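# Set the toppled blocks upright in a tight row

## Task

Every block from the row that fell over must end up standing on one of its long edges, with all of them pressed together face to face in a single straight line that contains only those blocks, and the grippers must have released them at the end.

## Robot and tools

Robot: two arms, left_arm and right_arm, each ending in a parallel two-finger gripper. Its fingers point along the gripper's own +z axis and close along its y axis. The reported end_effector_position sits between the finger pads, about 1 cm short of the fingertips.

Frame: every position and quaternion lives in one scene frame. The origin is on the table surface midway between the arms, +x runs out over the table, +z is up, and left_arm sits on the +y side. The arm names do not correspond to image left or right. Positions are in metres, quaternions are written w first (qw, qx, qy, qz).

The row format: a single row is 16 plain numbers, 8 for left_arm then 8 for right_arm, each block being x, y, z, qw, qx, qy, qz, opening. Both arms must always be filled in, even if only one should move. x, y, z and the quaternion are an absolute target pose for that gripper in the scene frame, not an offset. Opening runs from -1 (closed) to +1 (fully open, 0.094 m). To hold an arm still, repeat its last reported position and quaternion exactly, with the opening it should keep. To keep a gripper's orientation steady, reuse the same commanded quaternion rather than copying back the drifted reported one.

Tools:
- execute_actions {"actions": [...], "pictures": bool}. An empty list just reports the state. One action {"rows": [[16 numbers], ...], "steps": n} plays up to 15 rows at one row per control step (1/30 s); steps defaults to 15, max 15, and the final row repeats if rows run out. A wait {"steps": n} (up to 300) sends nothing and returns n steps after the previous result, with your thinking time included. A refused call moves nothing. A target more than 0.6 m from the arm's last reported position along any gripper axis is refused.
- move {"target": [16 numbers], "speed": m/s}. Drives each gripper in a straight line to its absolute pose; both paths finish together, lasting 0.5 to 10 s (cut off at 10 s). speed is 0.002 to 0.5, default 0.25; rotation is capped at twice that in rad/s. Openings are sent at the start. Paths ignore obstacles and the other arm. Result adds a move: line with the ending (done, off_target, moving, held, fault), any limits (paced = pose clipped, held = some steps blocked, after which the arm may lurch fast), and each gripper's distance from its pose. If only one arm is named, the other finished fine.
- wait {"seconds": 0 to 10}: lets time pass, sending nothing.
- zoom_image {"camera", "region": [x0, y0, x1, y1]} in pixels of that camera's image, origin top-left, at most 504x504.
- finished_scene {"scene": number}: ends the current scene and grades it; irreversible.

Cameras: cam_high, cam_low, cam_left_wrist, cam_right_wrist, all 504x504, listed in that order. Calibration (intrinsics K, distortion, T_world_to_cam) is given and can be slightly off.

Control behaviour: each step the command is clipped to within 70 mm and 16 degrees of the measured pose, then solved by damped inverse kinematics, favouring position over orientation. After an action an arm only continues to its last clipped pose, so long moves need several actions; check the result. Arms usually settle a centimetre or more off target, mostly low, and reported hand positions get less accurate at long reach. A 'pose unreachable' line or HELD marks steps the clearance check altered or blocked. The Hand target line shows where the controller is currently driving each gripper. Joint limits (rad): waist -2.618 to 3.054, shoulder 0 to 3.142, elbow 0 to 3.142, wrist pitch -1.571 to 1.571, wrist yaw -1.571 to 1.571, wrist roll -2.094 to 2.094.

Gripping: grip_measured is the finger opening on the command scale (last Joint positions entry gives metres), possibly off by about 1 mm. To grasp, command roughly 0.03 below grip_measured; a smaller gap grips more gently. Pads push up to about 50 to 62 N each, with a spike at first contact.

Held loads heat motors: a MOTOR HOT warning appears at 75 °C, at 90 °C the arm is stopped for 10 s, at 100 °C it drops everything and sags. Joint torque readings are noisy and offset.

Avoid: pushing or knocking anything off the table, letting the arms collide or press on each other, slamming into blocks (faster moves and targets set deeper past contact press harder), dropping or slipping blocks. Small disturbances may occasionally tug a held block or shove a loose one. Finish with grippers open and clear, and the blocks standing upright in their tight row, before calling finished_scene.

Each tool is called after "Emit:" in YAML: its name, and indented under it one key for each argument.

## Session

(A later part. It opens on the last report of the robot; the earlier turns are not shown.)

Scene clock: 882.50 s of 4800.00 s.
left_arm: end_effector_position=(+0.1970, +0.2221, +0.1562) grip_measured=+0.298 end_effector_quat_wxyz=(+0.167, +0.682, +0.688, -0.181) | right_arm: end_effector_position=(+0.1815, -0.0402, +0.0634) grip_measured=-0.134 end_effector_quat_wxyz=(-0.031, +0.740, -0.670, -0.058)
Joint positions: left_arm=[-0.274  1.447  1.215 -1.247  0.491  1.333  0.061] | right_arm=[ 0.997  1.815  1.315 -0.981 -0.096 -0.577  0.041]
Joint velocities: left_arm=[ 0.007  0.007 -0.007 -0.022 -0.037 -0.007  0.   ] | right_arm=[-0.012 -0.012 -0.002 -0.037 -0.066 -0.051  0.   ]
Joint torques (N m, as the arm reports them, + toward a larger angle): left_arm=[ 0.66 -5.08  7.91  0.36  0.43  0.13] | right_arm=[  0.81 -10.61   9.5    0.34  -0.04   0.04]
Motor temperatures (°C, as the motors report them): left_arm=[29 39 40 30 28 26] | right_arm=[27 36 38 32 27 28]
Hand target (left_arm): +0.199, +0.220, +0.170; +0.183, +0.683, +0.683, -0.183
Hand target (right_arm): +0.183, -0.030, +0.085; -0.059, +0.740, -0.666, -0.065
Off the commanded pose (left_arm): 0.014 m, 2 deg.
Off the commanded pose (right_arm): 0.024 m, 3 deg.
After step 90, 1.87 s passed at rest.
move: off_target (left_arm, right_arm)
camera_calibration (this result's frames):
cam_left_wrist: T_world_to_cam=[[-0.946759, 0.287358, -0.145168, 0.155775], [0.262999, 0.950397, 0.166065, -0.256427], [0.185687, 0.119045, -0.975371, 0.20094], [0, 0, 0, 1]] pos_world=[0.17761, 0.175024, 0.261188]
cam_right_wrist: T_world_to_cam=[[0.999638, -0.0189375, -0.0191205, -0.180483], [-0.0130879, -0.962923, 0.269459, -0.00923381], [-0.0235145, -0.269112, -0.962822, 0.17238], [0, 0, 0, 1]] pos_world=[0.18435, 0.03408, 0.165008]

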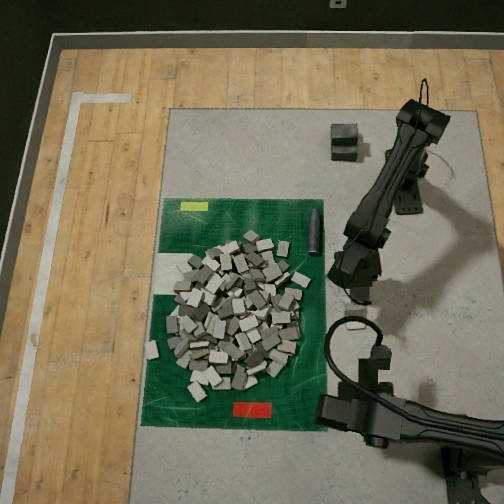

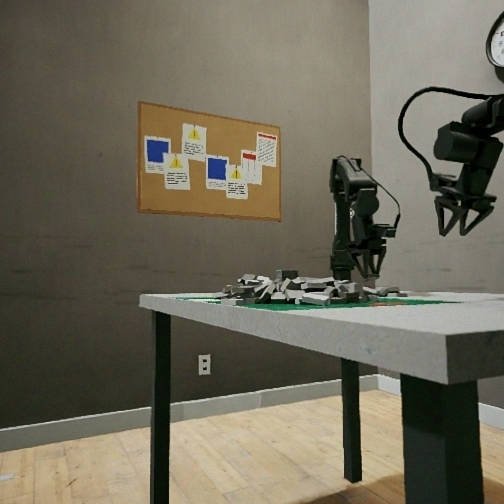

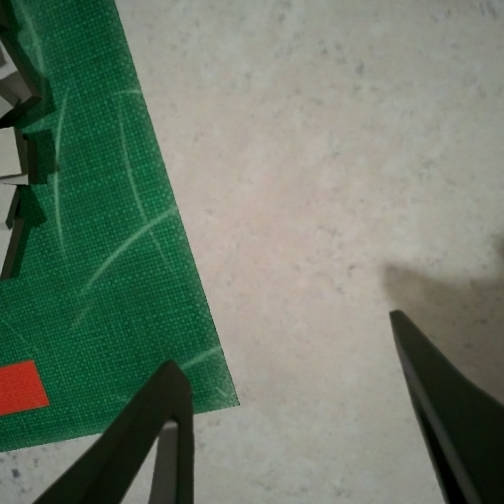

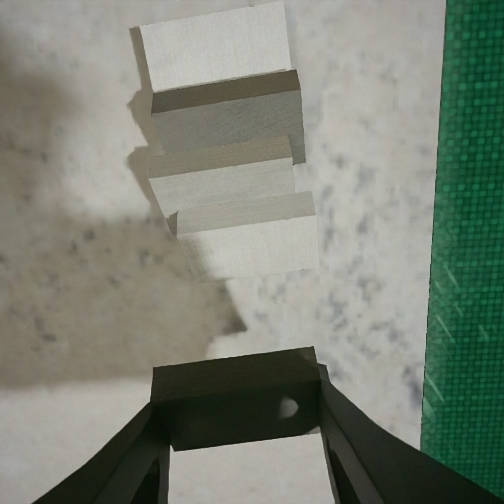

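Emit:
move:
  target: [0.200,0.220,0.170,0.183,0.683,0.683,-0.183,0.3, 0.187,-0.086,0.090,-0.3642,0.6061,-0.6061,-0.3642,-0.165]
  speed: 0.08

Emit:
move:
  target: [0.200,0.220,0.170,0.183,0.683,0.683,-0.183,0.3, 0.187,-0.089,0.034,-0.3642,0.6061,-0.6061,-0.3642,-0.165]
  speed: 0.025

Scene clock: 898.23 s of 4800.00 s.
left_arm: end_effector_position=(+0.1970, +0.2221, +0.1562) grip_measured=+0.298 end_effector_quat_wxyz=(+0.167, +0.682, +0.688, -0.181) | right_arm: end_effector_position=(+0.1860, -0.0880, +0.0803) grip_measured=-0.134 end_effector_quat_wxyz=(+0.346, -0.607, +0.623, +0.353)
Joint positions: left_arm=[-0.274  1.447  1.215 -1.247  0.491  1.333  0.061] | right_arm=[ 0.564  1.249  0.379  0.099 -0.748 -0.561  0.041]
Joint velocities: left_arm=[-0.007 -0.012 -0.002 -0.007 -0.051  0.051 -0.   ] | right_arm=[-0.017 -0.012  0.002 -0.037 -0.081  0.007  0.   ]
Joint torques (N m, as the arm reports them, + toward a larger angle): left_arm=[ 0.74 -5.07  7.86  0.36  0.43  0.13] | right_arm=[-0.65 -5.35  5.67  1.71 -0.47  0.08]
Motor temperatures (°C, as the motors report them): left_arm=[29 39 40 30 28 26] | right_arm=[27 37 38 33 27 28]
Hand target (left_arm): +0.199, +0.220, +0.170; +0.183, +0.683, +0.683, -0.183
Hand target (right_arm): +0.187, -0.087, +0.091; -0.365, +0.603, -0.611, -0.361
Off the commanded pose (left_arm): 0.014 m, 2 deg.
Off the commanded pose (right_arm): 0.010 m, 3 deg.
After step 90, 6.17 s passed at rest.
move: off_target (left_arm, right_arm)
camera_calibration (this result's frames):
cam_left_wrist: T_world_to_cam=[[-0.946759, 0.287358, -0.145168, 0.155775], [0.262999, 0.950397, 0.166065, -0.256427], [0.185687, 0.119045, -0.975371, 0.20094], [0, 0, 0, 1]] pos_world=[0.17761, 0.175024, 0.261188]
cam_right_wrist: T_world_to_cam=[[0.989503, -0.0968706, -0.107233, -0.183541], [-0.141649, -0.79708, -0.587025, 0.0475583], [-0.0286082, 0.596053, -0.802435, 0.240117], [0, 0, 0, 1]] pos_world=[0.19522, -0.122994, 0.200914]

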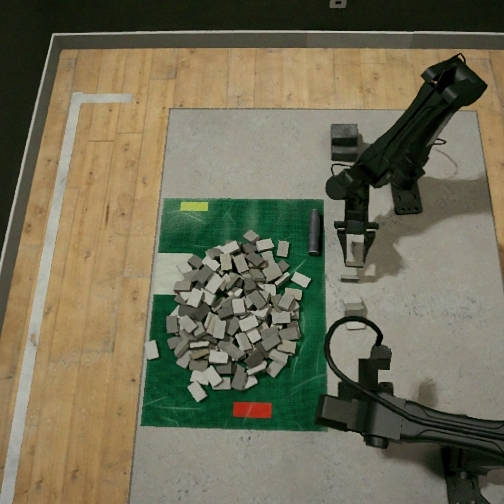

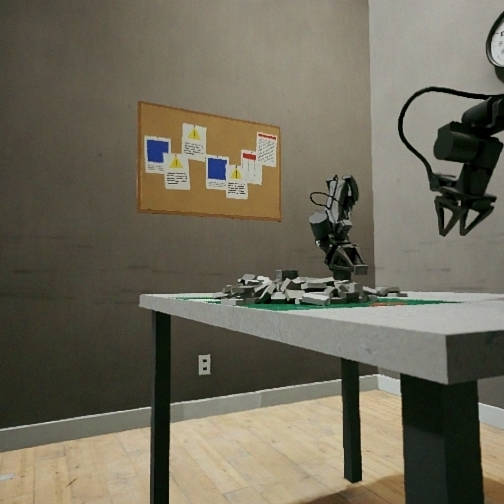

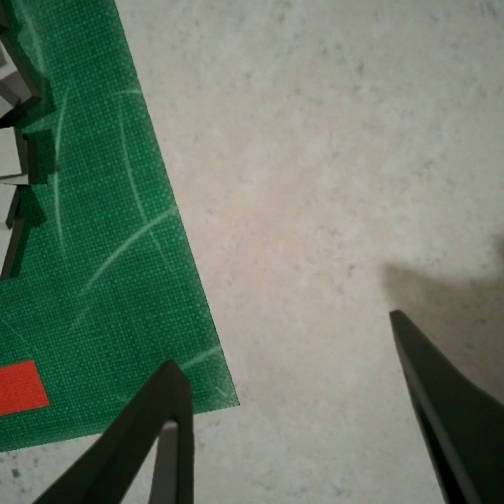

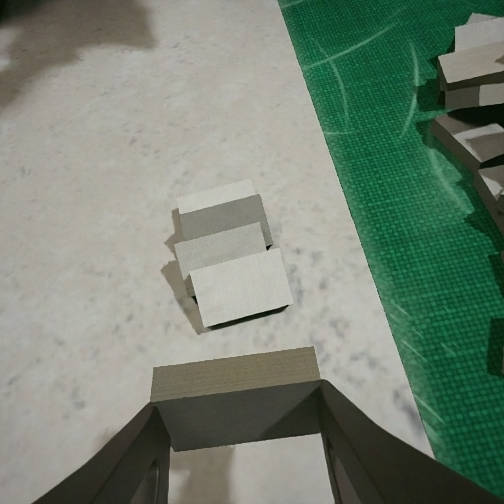

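Scene clock: 900.63 s of 4800.00 s.
left_arm: end_effector_position=(+0.1970, +0.2221, +0.1562) grip_measured=+0.298 end_effector_quat_wxyz=(+0.167, +0.682, +0.688, -0.181) | right_arm: end_effector_position=(+0.1888, -0.0876, +0.0335) grip_measured=-0.134 end_effector_quat_wxyz=(+0.359, -0.605, +0.614, +0.358)
Joint positions: left_arm=[-0.274  1.447  1.215 -1.247  0.491  1.333  0.061] | right_arm=[ 0.55   1.519  0.261  0.516 -0.77  -0.563  0.041]
Joint velocities: left_arm=[-0.002 -0.007  0.002 -0.051  0.007 -0.037  0.001] | right_arm=[ 0.002 -0.012  0.007  0.051  0.081  0.037 -0.   ]
Joint torques (N m, as the arm reports them, + toward a larger angle): left_arm=[ 0.75 -5.02  7.88  0.35  0.43  0.13] | right_arm=[-0.61 -3.22  3.91  1.74 -0.44 -0.12]
Motor temperatures (°C, as the motors report them): left_arm=[29 39 40 30 28 26] | right_arm=[27 36 38 33 27 28]
Hand target (left_arm): +0.199, +0.220, +0.170; +0.183, +0.683, +0.683, -0.183
Hand target (right_arm): +0.187, -0.089, +0.033; -0.364, +0.606, -0.607, -0.364
Off the commanded pose (left_arm): 0.014 m, 2 deg.
Off the commanded pose (right_arm): 0.002 m, 1 deg.
move: off_target (left_arm)
camera_calibration (this result's frames):
cam_left_wrist: T_world_to_cam=[[-0.946759, 0.287358, -0.145168, 0.155775], [0.262999, 0.950397, 0.166065, -0.256427], [0.185687, 0.119045, -0.975371, 0.20094], [0, 0, 0, 1]] pos_world=[0.17761, 0.175024, 0.261188]
cam_right_wrist: T_world_to_cam=[[0.991352, -0.0914834, -0.0940816, -0.19153], [-0.130077, -0.77978, -0.612391, 0.0209705], [-0.0173394, 0.619333, -0.784937, 0.201707], [0, 0, 0, 1]] pos_world=[0.196099, -0.126093, 0.15315]

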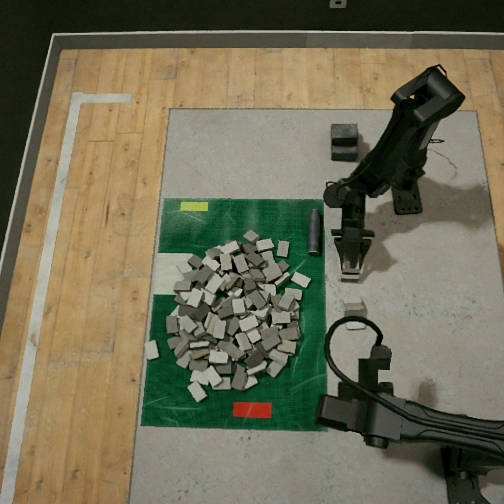

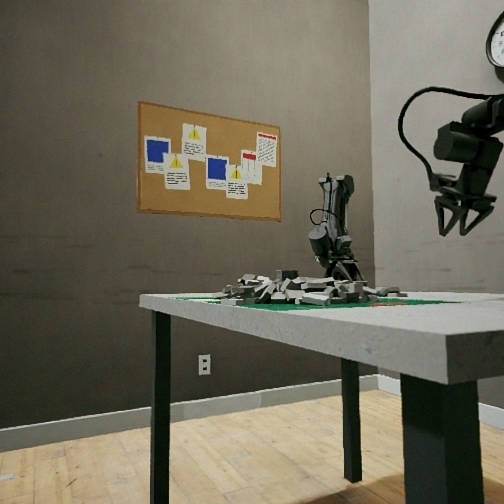

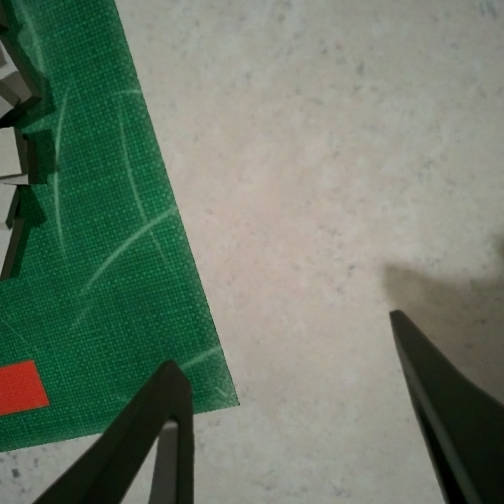

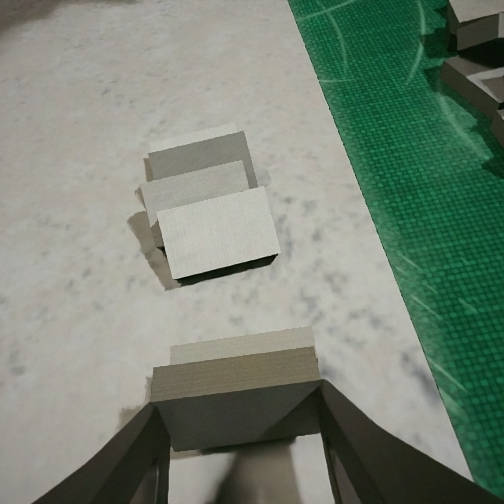

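Emit:
move:
  target: [0.200,0.220,0.170,0.183,0.683,0.683,-0.183,0.3, 0.186,-0.0925,0.0215,-0.3642,0.6061,-0.6061,-0.3642,-0.165]
  speed: 0.006

Scene clock: 906.43 s of 4800.00 s.
left_arm: end_effector_position=(+0.1970, +0.2222, +0.1562) grip_measured=+0.298 end_effector_quat_wxyz=(+0.167, +0.682, +0.688, -0.181) | right_arm: end_effector_position=(+0.1904, -0.0892, +0.0228) grip_measured=-0.134 end_effector_quat_wxyz=(+0.362, -0.605, +0.613, +0.358)
Joint positions: left_arm=[-0.274  1.447  1.215 -1.247  0.491  1.333  0.061] | right_arm=[ 0.538  1.597  0.245  0.608 -0.778 -0.573  0.041]
Joint velocities: left_arm=[-0.007 -0.002 -0.012 -0.022 -0.051  0.081  0.001] | right_arm=[-0.022 -0.012  0.017  0.007  0.022 -0.007  0.002]
Joint torques (N m, as the arm reports them, + toward a larger angle): left_arm=[ 0.68 -5.06  7.86  0.35  0.41  0.11] | right_arm=[-0.71 -3.5   2.76  1.72 -0.42 -0.13]
Motor temperatures (°C, as the motors report them): left_arm=[29 39 40 29 28 26] | right_arm=[27 35 37 34 27 28]
Hand target (left_arm): +0.200, +0.220, +0.170; +0.183, +0.683, +0.683, -0.182
Hand target (right_arm): +0.186, -0.092, +0.021; -0.364, +0.606, -0.606, -0.364
Off the commanded pose (left_arm): 0.014 m, 2 deg.
Off the commanded pose (right_arm): 0.006 m, 1 deg.
move: off_target (left_arm)
camera_calibration (this result's frames):
cam_left_wrist: T_world_to_cam=[[-0.946757, 0.287379, -0.145135, 0.155758], [0.262953, 0.950344, 0.166439, -0.256519], [0.185759, 0.119414, -0.975312, 0.200794], [0, 0, 0, 1]] pos_world=[0.177619, 0.175042, 0.261137]
cam_right_wrist: T_world_to_cam=[[0.991651, -0.0919934, -0.0903637, -0.19449], [-0.12823, -0.777474, -0.615703, 0.0132886], [-0.0136148, 0.62215, -0.78278, 0.193865], [0, 0, 0, 1]] pos_world=[0.197209, -0.128173, 0.142361]

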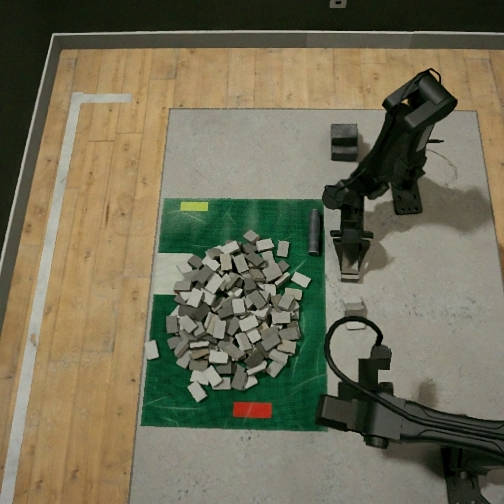

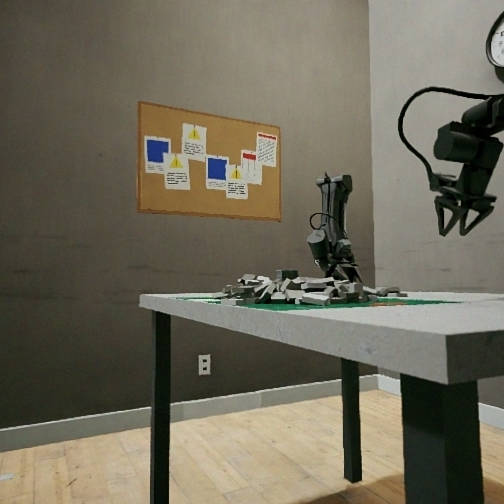

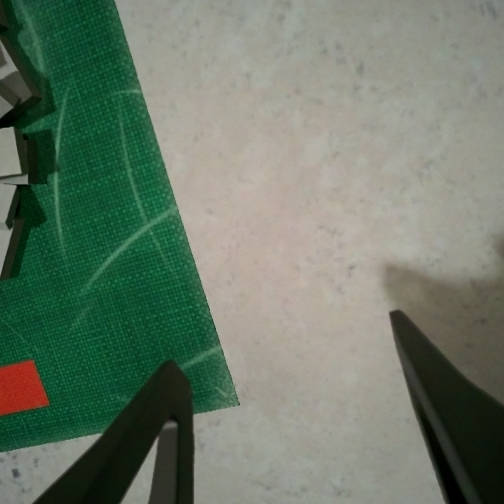

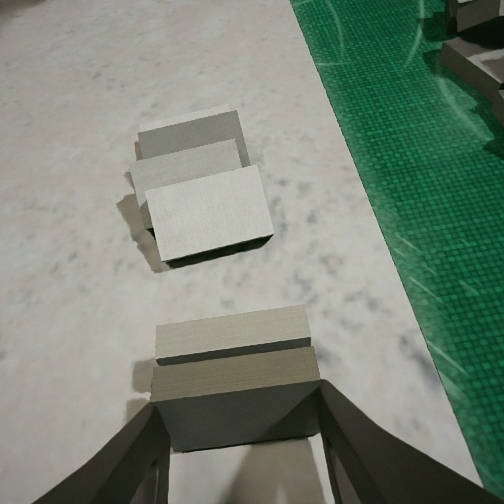

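Emit:
move:
  target: [0.200,0.220,0.170,0.183,0.683,0.683,-0.183,0.3, 0.186,-0.0915,0.0190,-0.3642,0.6061,-0.6061,-0.3642,-0.165]
  speed: 0.003

Emit:
execute_actions:
  actions:
    - {"rows":[[0.200,0.220,0.170,0.183,0.683,0.683,-0.183,0.3, 0.186,-0.0915,0.0190,-0.3642,0.6061,-0.6061,-0.3642,-0.145],[0.200,0.220,0.170,0.183,0.683,0.683,-0.183,0.3, 0.186,-0.0915,0.0190,-0.3642,0.6061,-0.6061,-0.3642,-0.138],[0.200,0.220,0.170,0.183,0.683,0.683,-0.183,0.3, 0.186,-0.0915,0.0190,-0.3642,0.6061,-0.6061,-0.3642,-0.132],[0.200,0.220,0.170,0.183,0.683,0.683,-0.183,0.3, 0.186,-0.0915,0.0190,-0.3642,0.6061,-0.6061,-0.3642,-0.126],[0.200,0.220,0.170,0.183,0.683,0.683,-0.183,0.3, 0.186,-0.0915,0.0190,-0.3642,0.6061,-0.6061,-0.3642,-0.120],[0.200,0.220,0.170,0.183,0.683,0.683,-0.183,0.3, 0.186,-0.0915,0.0190,-0.3642,0.6061,-0.6061,-0.3642,-0.114],[0.200,0.220,0.170,0.183,0.683,0.683,-0.183,0.3, 0.186,-0.0915,0.0190,-0.3642,0.6061,-0.6061,-0.3642,-0.108],[0.200,0.220,0.170,0.183,0.683,0.683,-0.183,0.3, 0.186,-0.0915,0.0190,-0.3642,0.6061,-0.6061,-0.3642,-0.10],[0.200,0.220,0.170,0.183,0.683,0.683,-0.183,0.3, 0.186,-0.0915,0.0190,-0.3642,0.6061,-0.6061,-0.3642,-0.09],[0.200,0.220,0.170,0.183,0.683,0.683,-0.183,0.3, 0.186,-0.0915,0.0190,-0.3642,0.6061,-0.6061,-0.3642,-0.07],[0.200,0.220,0.170,0.183,0.683,0.683,-0.183,0.3, 0.186,-0.0915,0.0190,-0.3642,0.6061,-0.6061,-0.3642,-0.04],[0.200,0.220,0.170,0.183,0.683,0.683,-0.183,0.3, 0.186,-0.0915,0.0190,-0.3642,0.6061,-0.6061,-0.3642,0.02],[0.200,0.220,0.170,0.183,0.683,0.683,-0.183,0.3, 0.186,-0.0915,0.0190,-0.3642,0.6061,-0.6061,-0.3642,0.1],[0.200,0.220,0.170,0.183,0.683,0.683,-0.183,0.3, 0.186,-0.0915,0.0190,-0.3642,0.6061,-0.6061,-0.3642,0.2],[0.200,0.220,0.170,0.183,0.683,0.683,-0.183,0.3, 0.186,-0.0915,0.0190,-0.3642,0.6061,-0.6061,-0.3642,0.3]],"steps":15}
  pictures: false

Emit:
move:
  target: [0.200,0.220,0.170,0.183,0.683,0.683,-0.183,0.3, 0.187,-0.108,0.080,-0.3642,0.6061,-0.6061,-0.3642,0.3]
  speed: 0.04

Scene clock: 926.20 s of 4800.00 s.
left_arm: end_effector_position=(+0.1970, +0.2221, +0.1562) grip_measured=+0.298 end_effector_quat_wxyz=(+0.167, +0.682, +0.688, -0.181) | right_arm: end_effector_position=(+0.1920, -0.0883, +0.0211) grip_measured=-0.134 end_effector_quat_wxyz=(+0.365, -0.605, +0.611, +0.357)
Joint positions: left_arm=[-0.274  1.447  1.215 -1.247  0.491  1.333  0.061] | right_arm=[ 0.538  1.619  0.245  0.636 -0.777 -0.573  0.041]
Joint velocities: left_arm=[-0.017  0.007 -0.007 -0.007 -0.037  0.051  0.001] | right_arm=[ 0.002 -0.007 -0.012 -0.022 -0.051 -0.066 -0.   ]
Joint torques (N m, as the arm reports them, + toward a larger angle): left_arm=[ 0.71 -5.06  7.92  0.37  0.43  0.13] | right_arm=[-0.38 -3.56  2.58  1.76 -0.46 -0.1 ]
Motor temperatures (°C, as the motors report them): left_arm=[29 38 41 29 28 26] | right_arm=[27 34 36 35 27 28]
Hand target (left_arm): +0.199, +0.220, +0.170; +0.183, +0.683, +0.683, -0.183
Hand target (right_arm): +0.186, -0.091, +0.019; -0.364, +0.606, -0.606, -0.364
Off the commanded pose (left_arm): 0.014 m, 2 deg.
Off the commanded pose (right_arm): 0.007 m, 1 deg.
After step 90, 10.97 s passed at rest.
move: off_target (left_arm)
camera_calibration (this result's frames):
cam_left_wrist: T_world_to_cam=[[-0.946759, 0.287358, -0.145168, 0.155775], [0.262999, 0.950397, 0.166065, -0.256427], [0.185687, 0.119045, -0.975371, 0.20094], [0, 0, 0, 1]] pos_world=[0.17761, 0.175024, 0.261188]
cam_right_wrist: T_world_to_cam=[[0.992085, -0.0928297, -0.084553, -0.196436], [-0.125304, -0.775351, -0.618975, 0.0128561], [-0.00809895, 0.624671, -0.780846, 0.191083], [0, 0, 0, 1]] pos_world=[0.19804, -0.127631, 0.140555]

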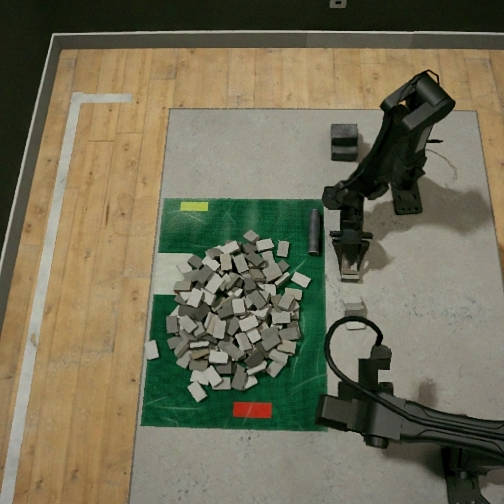

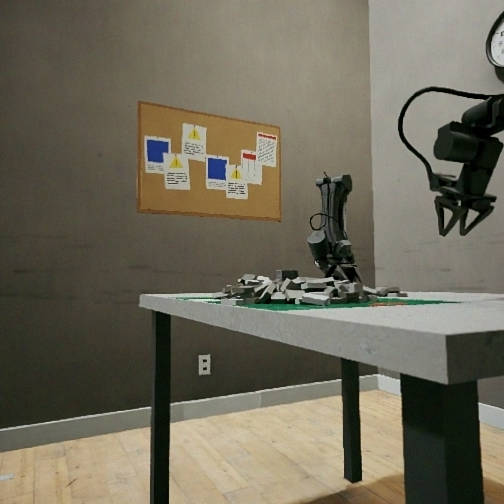

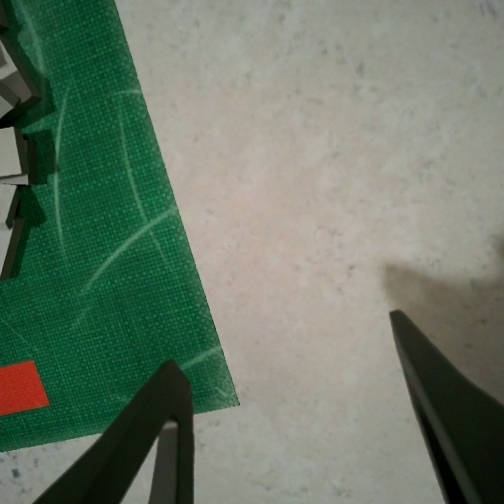

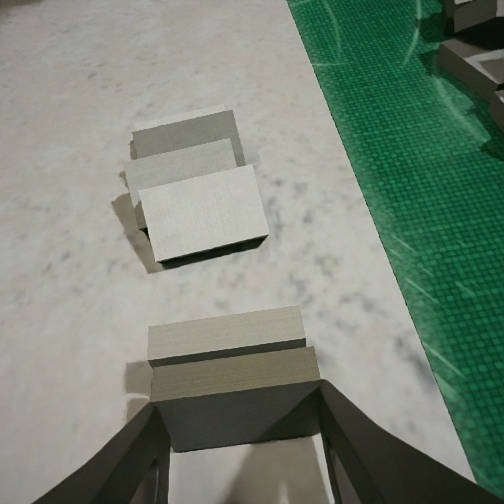

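Scene clock: 926.70 s of 4800.00 s.
left_arm: end_effector_position=(+0.1970, +0.2221, +0.1562) grip_measured=+0.298 end_effector_quat_wxyz=(+0.167, +0.682, +0.688, -0.181) | right_arm: end_effector_position=(+0.1922, -0.0875, +0.0227) grip_measured=+0.244 end_effector_quat_wxyz=(+0.368, -0.606, +0.608, +0.358)
Joint positions: left_arm=[-0.274  1.447  1.215 -1.247  0.491  1.333  0.061] | right_arm=[ 0.538  1.619  0.245  0.644 -0.781 -0.573  0.058]
Joint velocities: left_arm=[ 0.002  0.002 -0.027 -0.007 -0.125 -0.037  0.   ] | right_arm=[-0.017 -0.017 -0.012  0.11   0.066  0.022  0.108]
Joint torques (N m, as the arm reports them, + toward a larger angle): left_arm=[ 0.71 -5.08  7.8   0.36  0.42  0.12] | right_arm=[-0.4  -3.54  2.46  1.65 -0.39 -0.06]
Motor temperatures (°C, as the motors report them): left_arm=[29 38 41 29 28 26] | right_arm=[27 34 36 35 27 28]
Hand target (left_arm): +0.199, +0.220, +0.170; +0.183, +0.683, +0.683, -0.183
Hand target (right_arm): +0.186, -0.091, +0.019; -0.364, +0.606, -0.606, -0.364
Off the commanded pose (left_arm): 0.014 m, 2 deg.
Off the commanded pose (right_arm): 0.008 m, 1 deg.
Steps of this call (steps 1 to 15: all 15 steps of this action). Readings (end_effector_position):
1: left_arm (+0.1970, +0.2221, +0.1562) | right_arm (+0.1921, -0.0883, +0.0212)
2: left_arm (+0.1970, +0.2221, +0.1562) | right_arm (+0.1921, -0.0883, +0.0212)
4: left_arm (+0.1970, +0.2221, +0.1562) | right_arm (+0.1921, -0.0883, +0.0212)
8: left_arm (+0.1970, +0.2221, +0.1562) | right_arm (+0.1921, -0.0883, +0.0212)
15: the state above

Scene clock: 929.03 s of 4800.00 s.
left_arm: end_effector_position=(+0.1970, +0.2221, +0.1562) grip_measured=+0.298 end_effector_quat_wxyz=(+0.167, +0.682, +0.688, -0.181) | right_arm: end_effector_position=(+0.1782, -0.1124, +0.0632) grip_measured=+0.298 end_effector_quat_wxyz=(+0.342, -0.603, +0.622, +0.365)
Joint positions: left_arm=[-0.274  1.447  1.215 -1.247  0.491  1.333  0.061] | right_arm=[ 0.464  1.234  0.292  0.097 -0.838 -0.649  0.061]
Joint velocities: left_arm=[ 0.012  0.012 -0.002  0.066  0.066  0.037  0.001] | right_arm=[-0.002  0.002 -0.022 -0.11   0.066 -0.051 -0.001]
Joint torques (N m, as the arm reports them, + toward a larger angle): left_arm=[ 0.68 -5.09  7.88  0.38  0.42  0.13] | right_arm=[-0.68 -4.71  8.9   1.2  -0.44 -0.12]
Motor temperatures (°C, as the motors report them): left_arm=[29 38 41 29 28 26] | right_arm=[27 34 37 35 27 28]
Hand target (left_arm): +0.199, +0.220, +0.170; +0.183, +0.683, +0.683, -0.183
Hand target (right_arm): +0.187, -0.108, +0.080; -0.364, +0.607, -0.606, -0.364
Off the commanded pose (left_arm): 0.014 m, 2 deg.
Off the commanded pose (right_arm): 0.019 m, 3 deg.
move: off_target (left_arm, right_arm)
camera_calibration (this result's frames):
cam_left_wrist: T_world_to_cam=[[-0.946759, 0.287358, -0.145168, 0.155775], [0.262999, 0.950397, 0.166065, -0.256427], [0.185687, 0.119045, -0.975371, 0.20094], [0, 0, 0, 1]] pos_world=[0.17761, 0.175024, 0.261188]
cam_right_wrist: T_world_to_cam=[[0.987618, -0.0887767, -0.12934, -0.177356], [-0.148835, -0.790821, -0.593675, 0.0193411], [-0.0495805, 0.605575, -0.794243, 0.244962], [0, 0, 0, 1]] pos_world=[0.190184, -0.148792, 0.183102]

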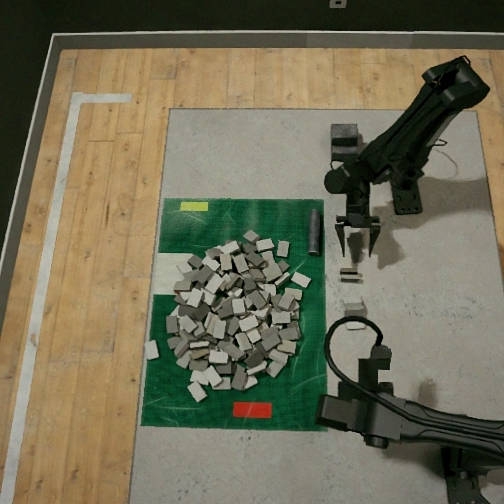

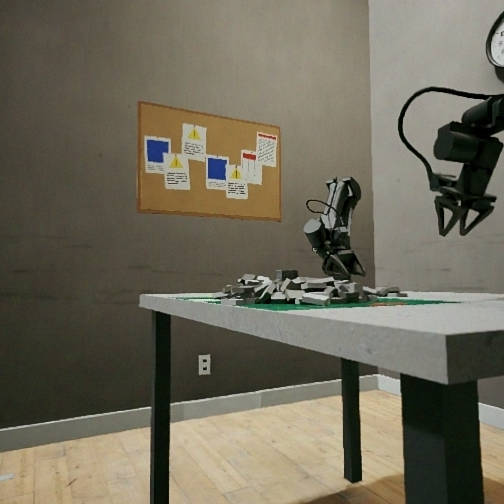

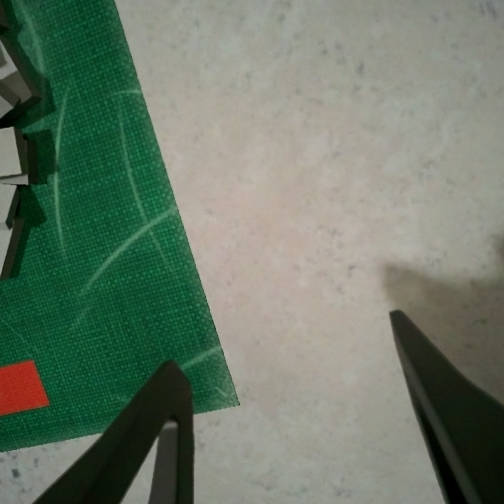

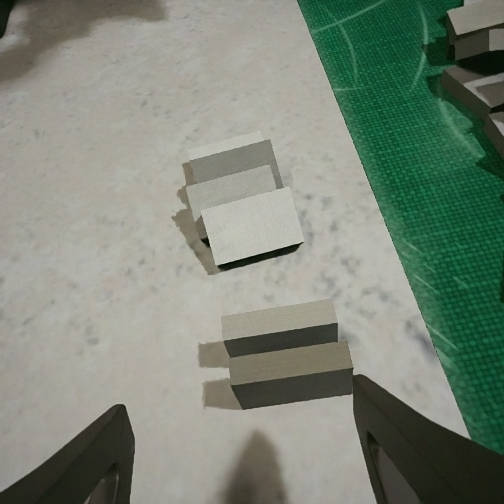

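Emit:
move:
  target: [0.200,0.220,0.170,0.183,0.683,0.683,-0.183,0.3, 0.184,-0.006,0.085,-0.0583,0.7403,-0.6666,-0.0647,0.3]
  speed: 0.12

Emit:
move:
  target: [0.200,0.220,0.170,0.183,0.683,0.683,-0.183,0.3, 0.181,-0.007,0.032,-0.0583,0.7403,-0.6666,-0.0647,0.3]
  speed: 0.03

Scene clock: 937.47 s of 4800.00 s.
left_arm: end_effector_position=(+0.1970, +0.2221, +0.1562) grip_measured=+0.298 end_effector_quat_wxyz=(+0.167, +0.682, +0.688, -0.181) | right_arm: end_effector_position=(+0.1834, -0.0121, +0.0765) grip_measured=+0.298 end_effector_quat_wxyz=(-0.053, +0.744, -0.662, -0.065)
Joint positions: left_arm=[-0.274  1.447  1.215 -1.247  0.491  1.333  0.061] | right_arm=[ 1.027  1.858  1.418 -0.992 -0.097 -0.563  0.061]
Joint velocities: left_arm=[-0.007 -0.002 -0.002 -0.022  0.022 -0.037 -0.001] | right_arm=[ 0.002 -0.002 -0.002  0.037  0.007 -0.037 -0.001]
Joint torques (N m, as the arm reports them, + toward a larger angle): left_arm=[ 0.72 -5.08  7.82  0.35  0.43  0.14] | right_arm=[ 0.69 -7.94  9.54  0.38 -0.03  0.08]
Motor temperatures (°C, as the motors report them): left_arm=[29 38 41 29 28 26] | right_arm=[27 34 38 34 27 28]
Hand target (left_arm): +0.199, +0.220, +0.170; +0.183, +0.683, +0.683, -0.183
Hand target (right_arm): +0.184, -0.005, +0.084; -0.061, +0.744, -0.662, -0.067
Off the commanded pose (left_arm): 0.014 m, 2 deg.
Off the commanded pose (right_arm): 0.010 m, 1 deg.
After step 90, 1.20 s passed at rest.
move: off_target (left_arm)
camera_calibration (this result's frames):
cam_left_wrist: T_world_to_cam=[[-0.946759, 0.287358, -0.145168, 0.155775], [0.262999, 0.950397, 0.166065, -0.256427], [0.185687, 0.119045, -0.975371, 0.20094], [0, 0, 0, 1]] pos_world=[0.17761, 0.175024, 0.261188]
cam_right_wrist: T_world_to_cam=[[0.999996, -0.00263855, -0.000289663, -0.182971], [-0.00250371, -0.973837, 0.227236, 0.0155116], [-0.000881659, -0.227234, -0.97384, 0.189782], [0, 0, 0, 1]] pos_world=[0.183177, 0.0577479, 0.181239]

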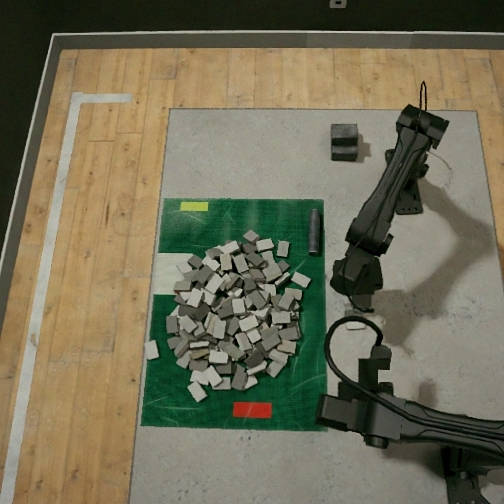

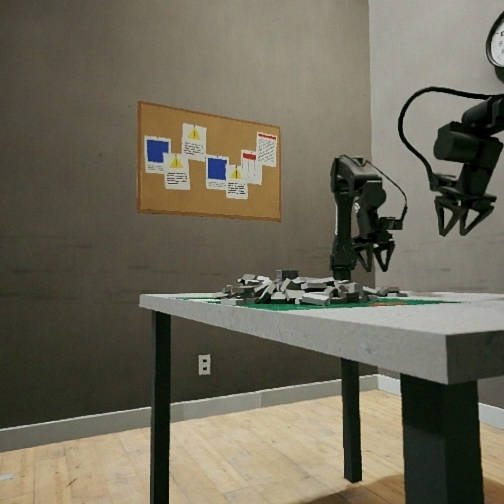

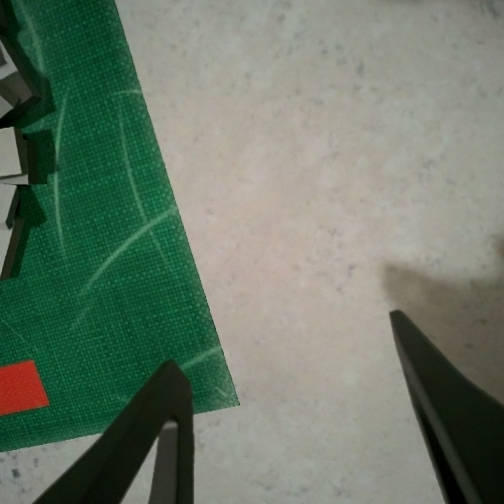

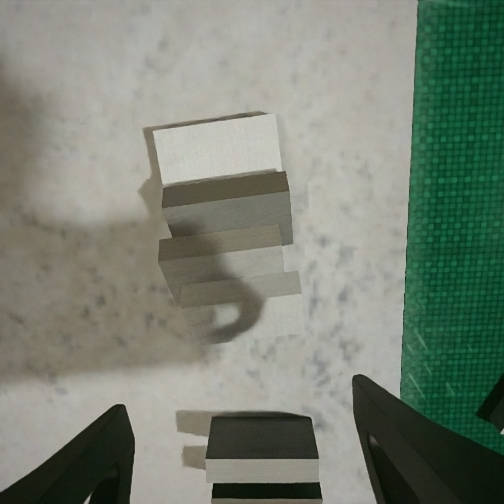

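Scene clock: 939.37 s of 4800.00 s.
left_arm: end_effector_position=(+0.1970, +0.2221, +0.1562) grip_measured=+0.298 end_effector_quat_wxyz=(+0.167, +0.682, +0.688, -0.181) | right_arm: end_effector_position=(+0.1839, -0.0086, +0.0360) grip_measured=+0.298 end_effector_quat_wxyz=(-0.057, +0.741, -0.666, -0.065)
Joint positions: left_arm=[-0.274  1.447  1.215 -1.247  0.491  1.333  0.061] | right_arm=[ 1.032  1.906  1.313 -0.832 -0.092 -0.547  0.061]
Joint velocities: left_arm=[ 0.012  0.002 -0.002 -0.11  -0.037 -0.037 -0.   ] | right_arm=[-0.012  0.017 -0.002  0.007  0.037 -0.007  0.001]
Joint torques (N m, as the arm reports them, + toward a larger angle): left_arm=[ 0.77 -5.08  7.89  0.36  0.44  0.13] | right_arm=[ 0.77 -8.2   5.44  0.74 -0.02  0.09]
Motor temperatures (°C, as the motors report them): left_arm=[29 38 41 29 28 26] | right_arm=[27 34 38 34 27 28]
Hand target (left_arm): +0.199, +0.220, +0.170; +0.183, +0.683, +0.683, -0.183
Hand target (right_arm): +0.181, -0.007, +0.032; -0.058, +0.740, -0.667, -0.065
Off the commanded pose (left_arm): 0.014 m, 2 deg.
Off the commanded pose (right_arm): 0.005 m, 0 deg.
move: off_target (left_arm)
camera_calibration (this result's frames):
cam_left_wrist: T_world_to_cam=[[-0.946759, 0.287358, -0.145168, 0.155775], [0.262999, 0.950397, 0.166065, -0.256427], [0.185687, 0.119045, -0.975371, 0.20094], [0, 0, 0, 1]] pos_world=[0.17761, 0.175024, 0.261188]
cam_right_wrist: T_world_to_cam=[[0.99989, -0.0141286, 0.00454026, -0.183721], [-0.0147846, -0.974832, 0.22245, 0.0305121], [0.00128308, -0.222493, -0.974933, 0.150787], [0, 0, 0, 1]] pos_world=[0.183958, 0.0606974, 0.141054]

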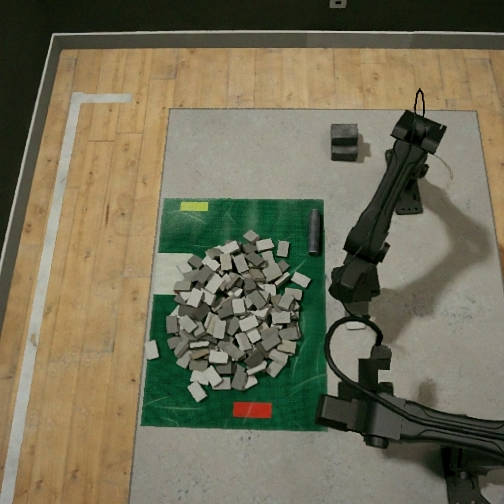

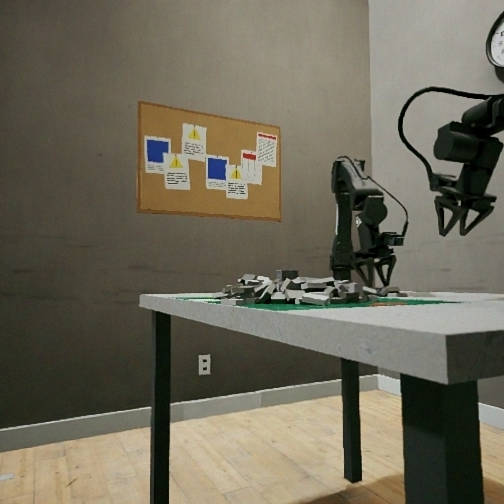

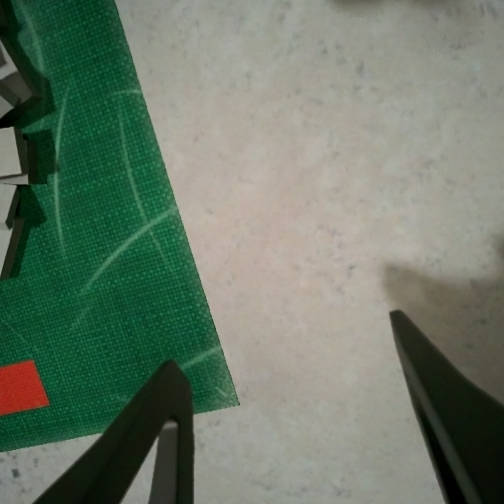

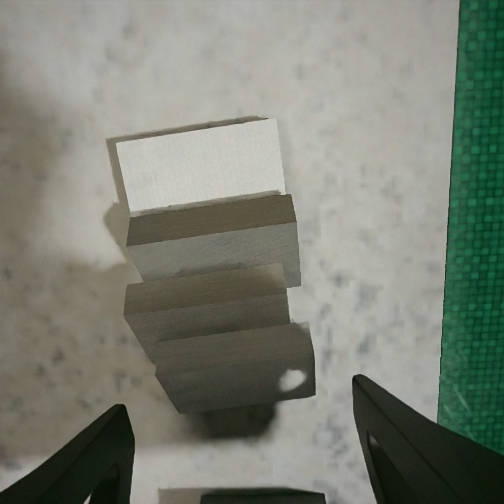

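Emit:
zoom_image:
  camera: "cam_right_wrist"
  region: [100, 250, 380, 504]

Region (100, 250, 380, 504) of cam_right_wrist's 504x504 image, scaled by 1.800, with more detail than that image has; it fills the top 457 rows of this view, and the rest is white.

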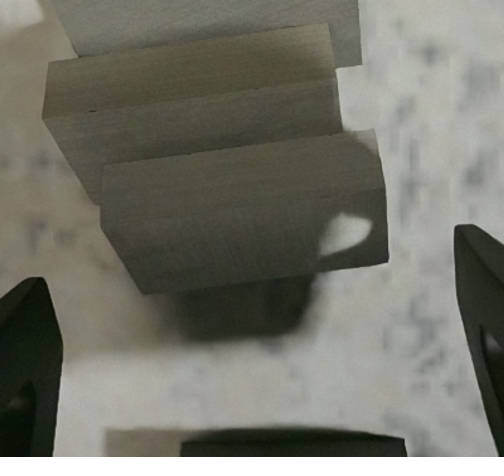

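Emit:
move:
  target: [0.200,0.240,0.180,0.183,0.683,0.683,-0.183,0.3, 0.178,-0.0075,0.0162,-0.0583,0.7403,-0.6666,-0.0647,0.3]
  speed: 0.007

Scene clock: 952.37 s of 4800.00 s.
left_arm: end_effector_position=(+0.1984, +0.2417, +0.1683) grip_measured=+0.298 end_effector_quat_wxyz=(+0.170, +0.683, +0.688, -0.179) | right_arm: end_effector_position=(+0.1835, -0.0050, +0.0248) grip_measured=+0.298 end_effector_quat_wxyz=(-0.065, +0.740, -0.666, -0.067)
Joint positions: left_arm=[-0.194  1.447  1.263 -1.331  0.496  1.423  0.061] | right_arm=[ 1.037  1.918  1.281 -0.77  -0.091 -0.54   0.061]
Joint velocities: left_arm=[-0.007  0.002 -0.012 -0.007  0.007 -0.022 -0.   ] | right_arm=[ 0.002 -0.007  0.012 -0.007  0.037 -0.11   0.001]
Joint torques (N m, as the arm reports them, + toward a larger angle): left_arm=[ 0.78 -4.81  7.45  0.29  0.45  0.15] | right_arm=[ 0.9  -7.94  4.38  0.76 -0.02  0.09]
Motor temperatures (°C, as the motors report them): left_arm=[29 38 41 29 28 26] | right_arm=[27 36 37 33 27 28]
Hand target (left_arm): +0.199, +0.240, +0.180; +0.183, +0.683, +0.683, -0.182
Hand target (right_arm): +0.178, -0.008, +0.016; -0.058, +0.740, -0.667, -0.065
Off the commanded pose (left_arm): 0.012 m, 2 deg.
Off the commanded pose (right_arm): 0.010 m, 1 deg.
After step 90, 5.50 s passed at rest.
move: off_target (left_arm)
camera_calibration (this result's frames):
cam_left_wrist: T_world_to_cam=[[-0.94595, 0.286693, -0.151608, 0.154272], [0.261317, 0.950656, 0.167233, -0.277351], [0.192071, 0.118576, -0.974191, 0.20877], [0, 0, 0, 1]] pos_world=[0.178311, 0.194681, 0.273153]
cam_right_wrist: T_world_to_cam=[[0.999814, -0.0154587, 0.0115062, -0.183314], [-0.017513, -0.978017, 0.207788, 0.0373438], [0.00804111, -0.207951, -0.978106, 0.139649], [0, 0, 0, 1]] pos_world=[0.182811, 0.0627293, 0.130941]

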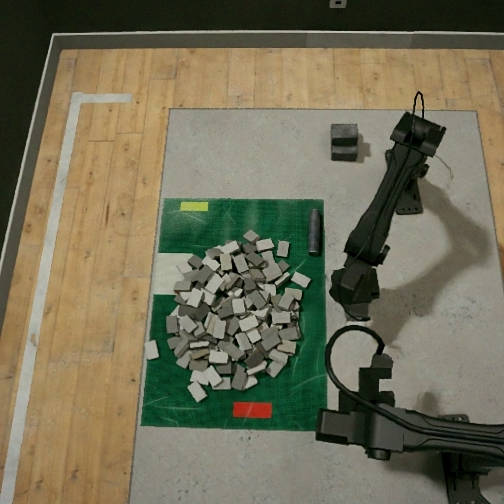

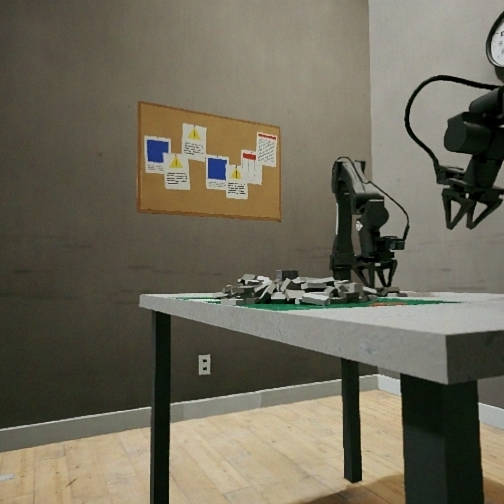

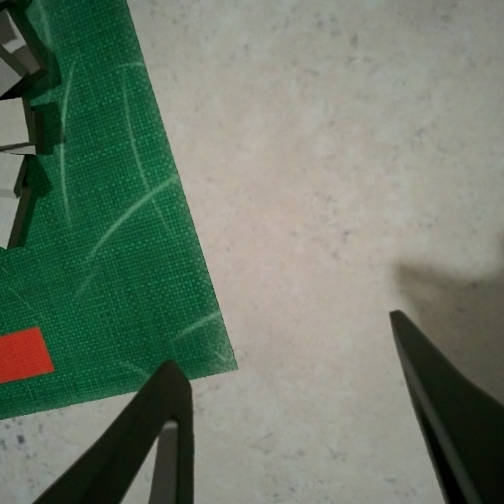

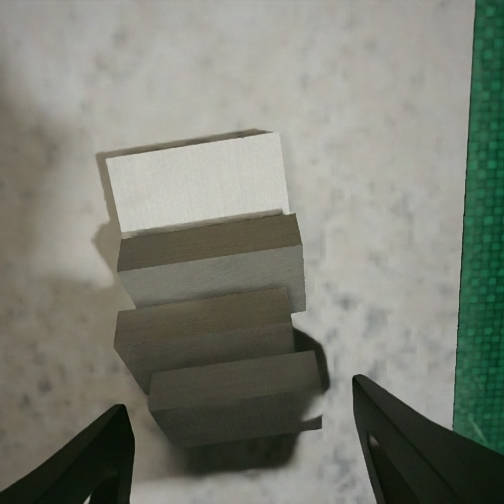

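Emit:
move:
  target: [0.200,0.240,0.180,0.183,0.683,0.683,-0.183,0.3, 0.178,-0.0120,0.0140,-0.0583,0.7403,-0.6666,-0.0647,0.1]
  speed: 0.004

Scene clock: 959.50 s of 4800.00 s.
left_arm: end_effector_position=(+0.1980, +0.2415, +0.1684) grip_measured=+0.298 end_effector_quat_wxyz=(+0.170, +0.683, +0.687, -0.180) | right_arm: end_effector_position=(+0.1803, -0.0118, +0.0170) grip_measured=+0.102 end_effector_quat_wxyz=(-0.057, +0.740, -0.667, -0.064)
Joint positions: left_arm=[-0.194  1.447  1.263 -1.333  0.498  1.423  0.061] | right_arm=[ 1.037  1.918  1.25  -0.756 -0.09  -0.54   0.052]
Joint velocities: left_arm=[ 0.017  0.002 -0.007 -0.066 -0.022  0.022 -0.   ] | right_arm=[-0.002  0.007 -0.007 -0.037 -0.022 -0.037  0.001]
Joint torques (N m, as the arm reports them, + toward a larger angle): left_arm=[ 0.75 -4.71  7.55  0.3   0.44  0.15] | right_arm=[ 0.49 -8.65  4.99  0.74 -0.05  0.04]
Motor temperatures (°C, as the motors report them): left_arm=[29 38 41 29 28 26] | right_arm=[27 36 37 33 27 28]
Hand target (left_arm): +0.200, +0.240, +0.180; +0.183, +0.683, +0.683, -0.183
Hand target (right_arm): +0.178, -0.012, +0.014; -0.058, +0.740, -0.666, -0.065
Off the commanded pose (left_arm): 0.012 m, 2 deg.
Off the commanded pose (right_arm): 0.004 m, 0 deg.
After step 90, 0.27 s passed at rest.
move: off_target (left_arm)
camera_calibration (this result's frames):
cam_left_wrist: T_world_to_cam=[[-0.945938, 0.287168, -0.150784, 0.153741], [0.262284, 0.950737, 0.165248, -0.276911], [0.19081, 0.116766, -0.974658, 0.20978], [0, 0, 0, 1]] pos_world=[0.17803, 0.194624, 0.273404]
cam_right_wrist: T_world_to_cam=[[0.999871, -0.0153886, 0.00458639, -0.180105], [-0.0160245, -0.974561, 0.22355, 0.0318259], [0.00102959, -0.223595, -0.974682, 0.131653], [0, 0, 0, 1]] pos_world=[0.180456, 0.0576818, 0.122031]

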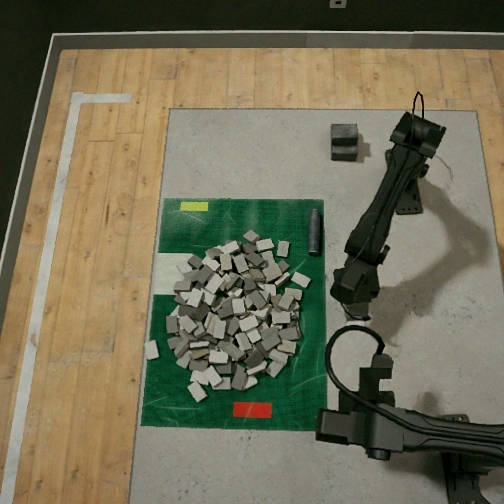

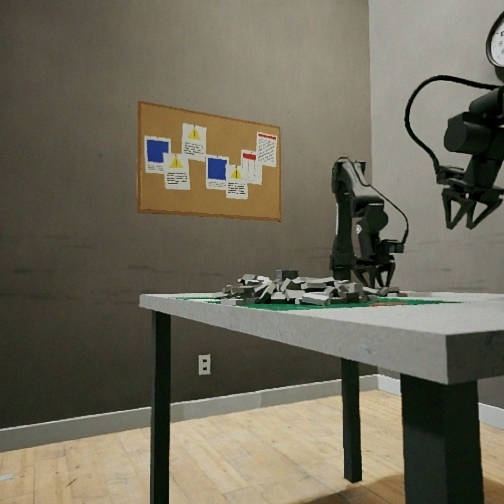

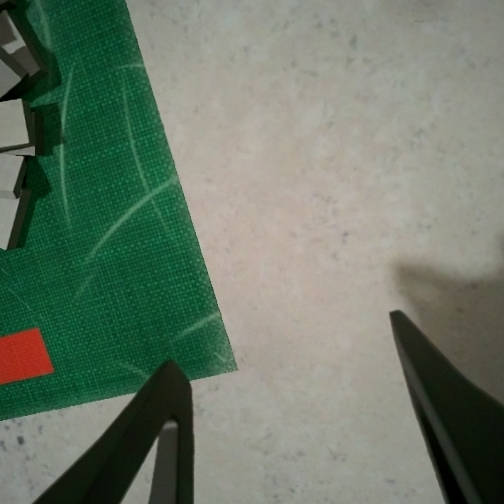

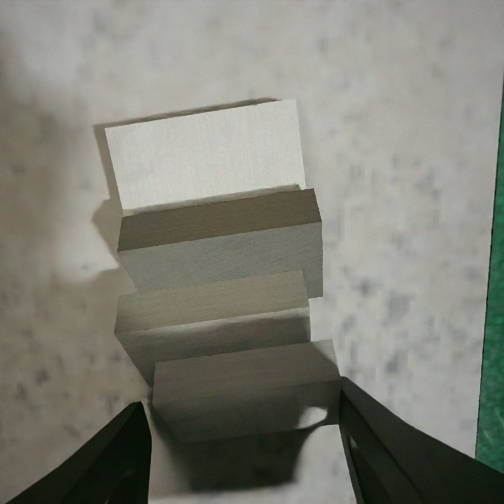

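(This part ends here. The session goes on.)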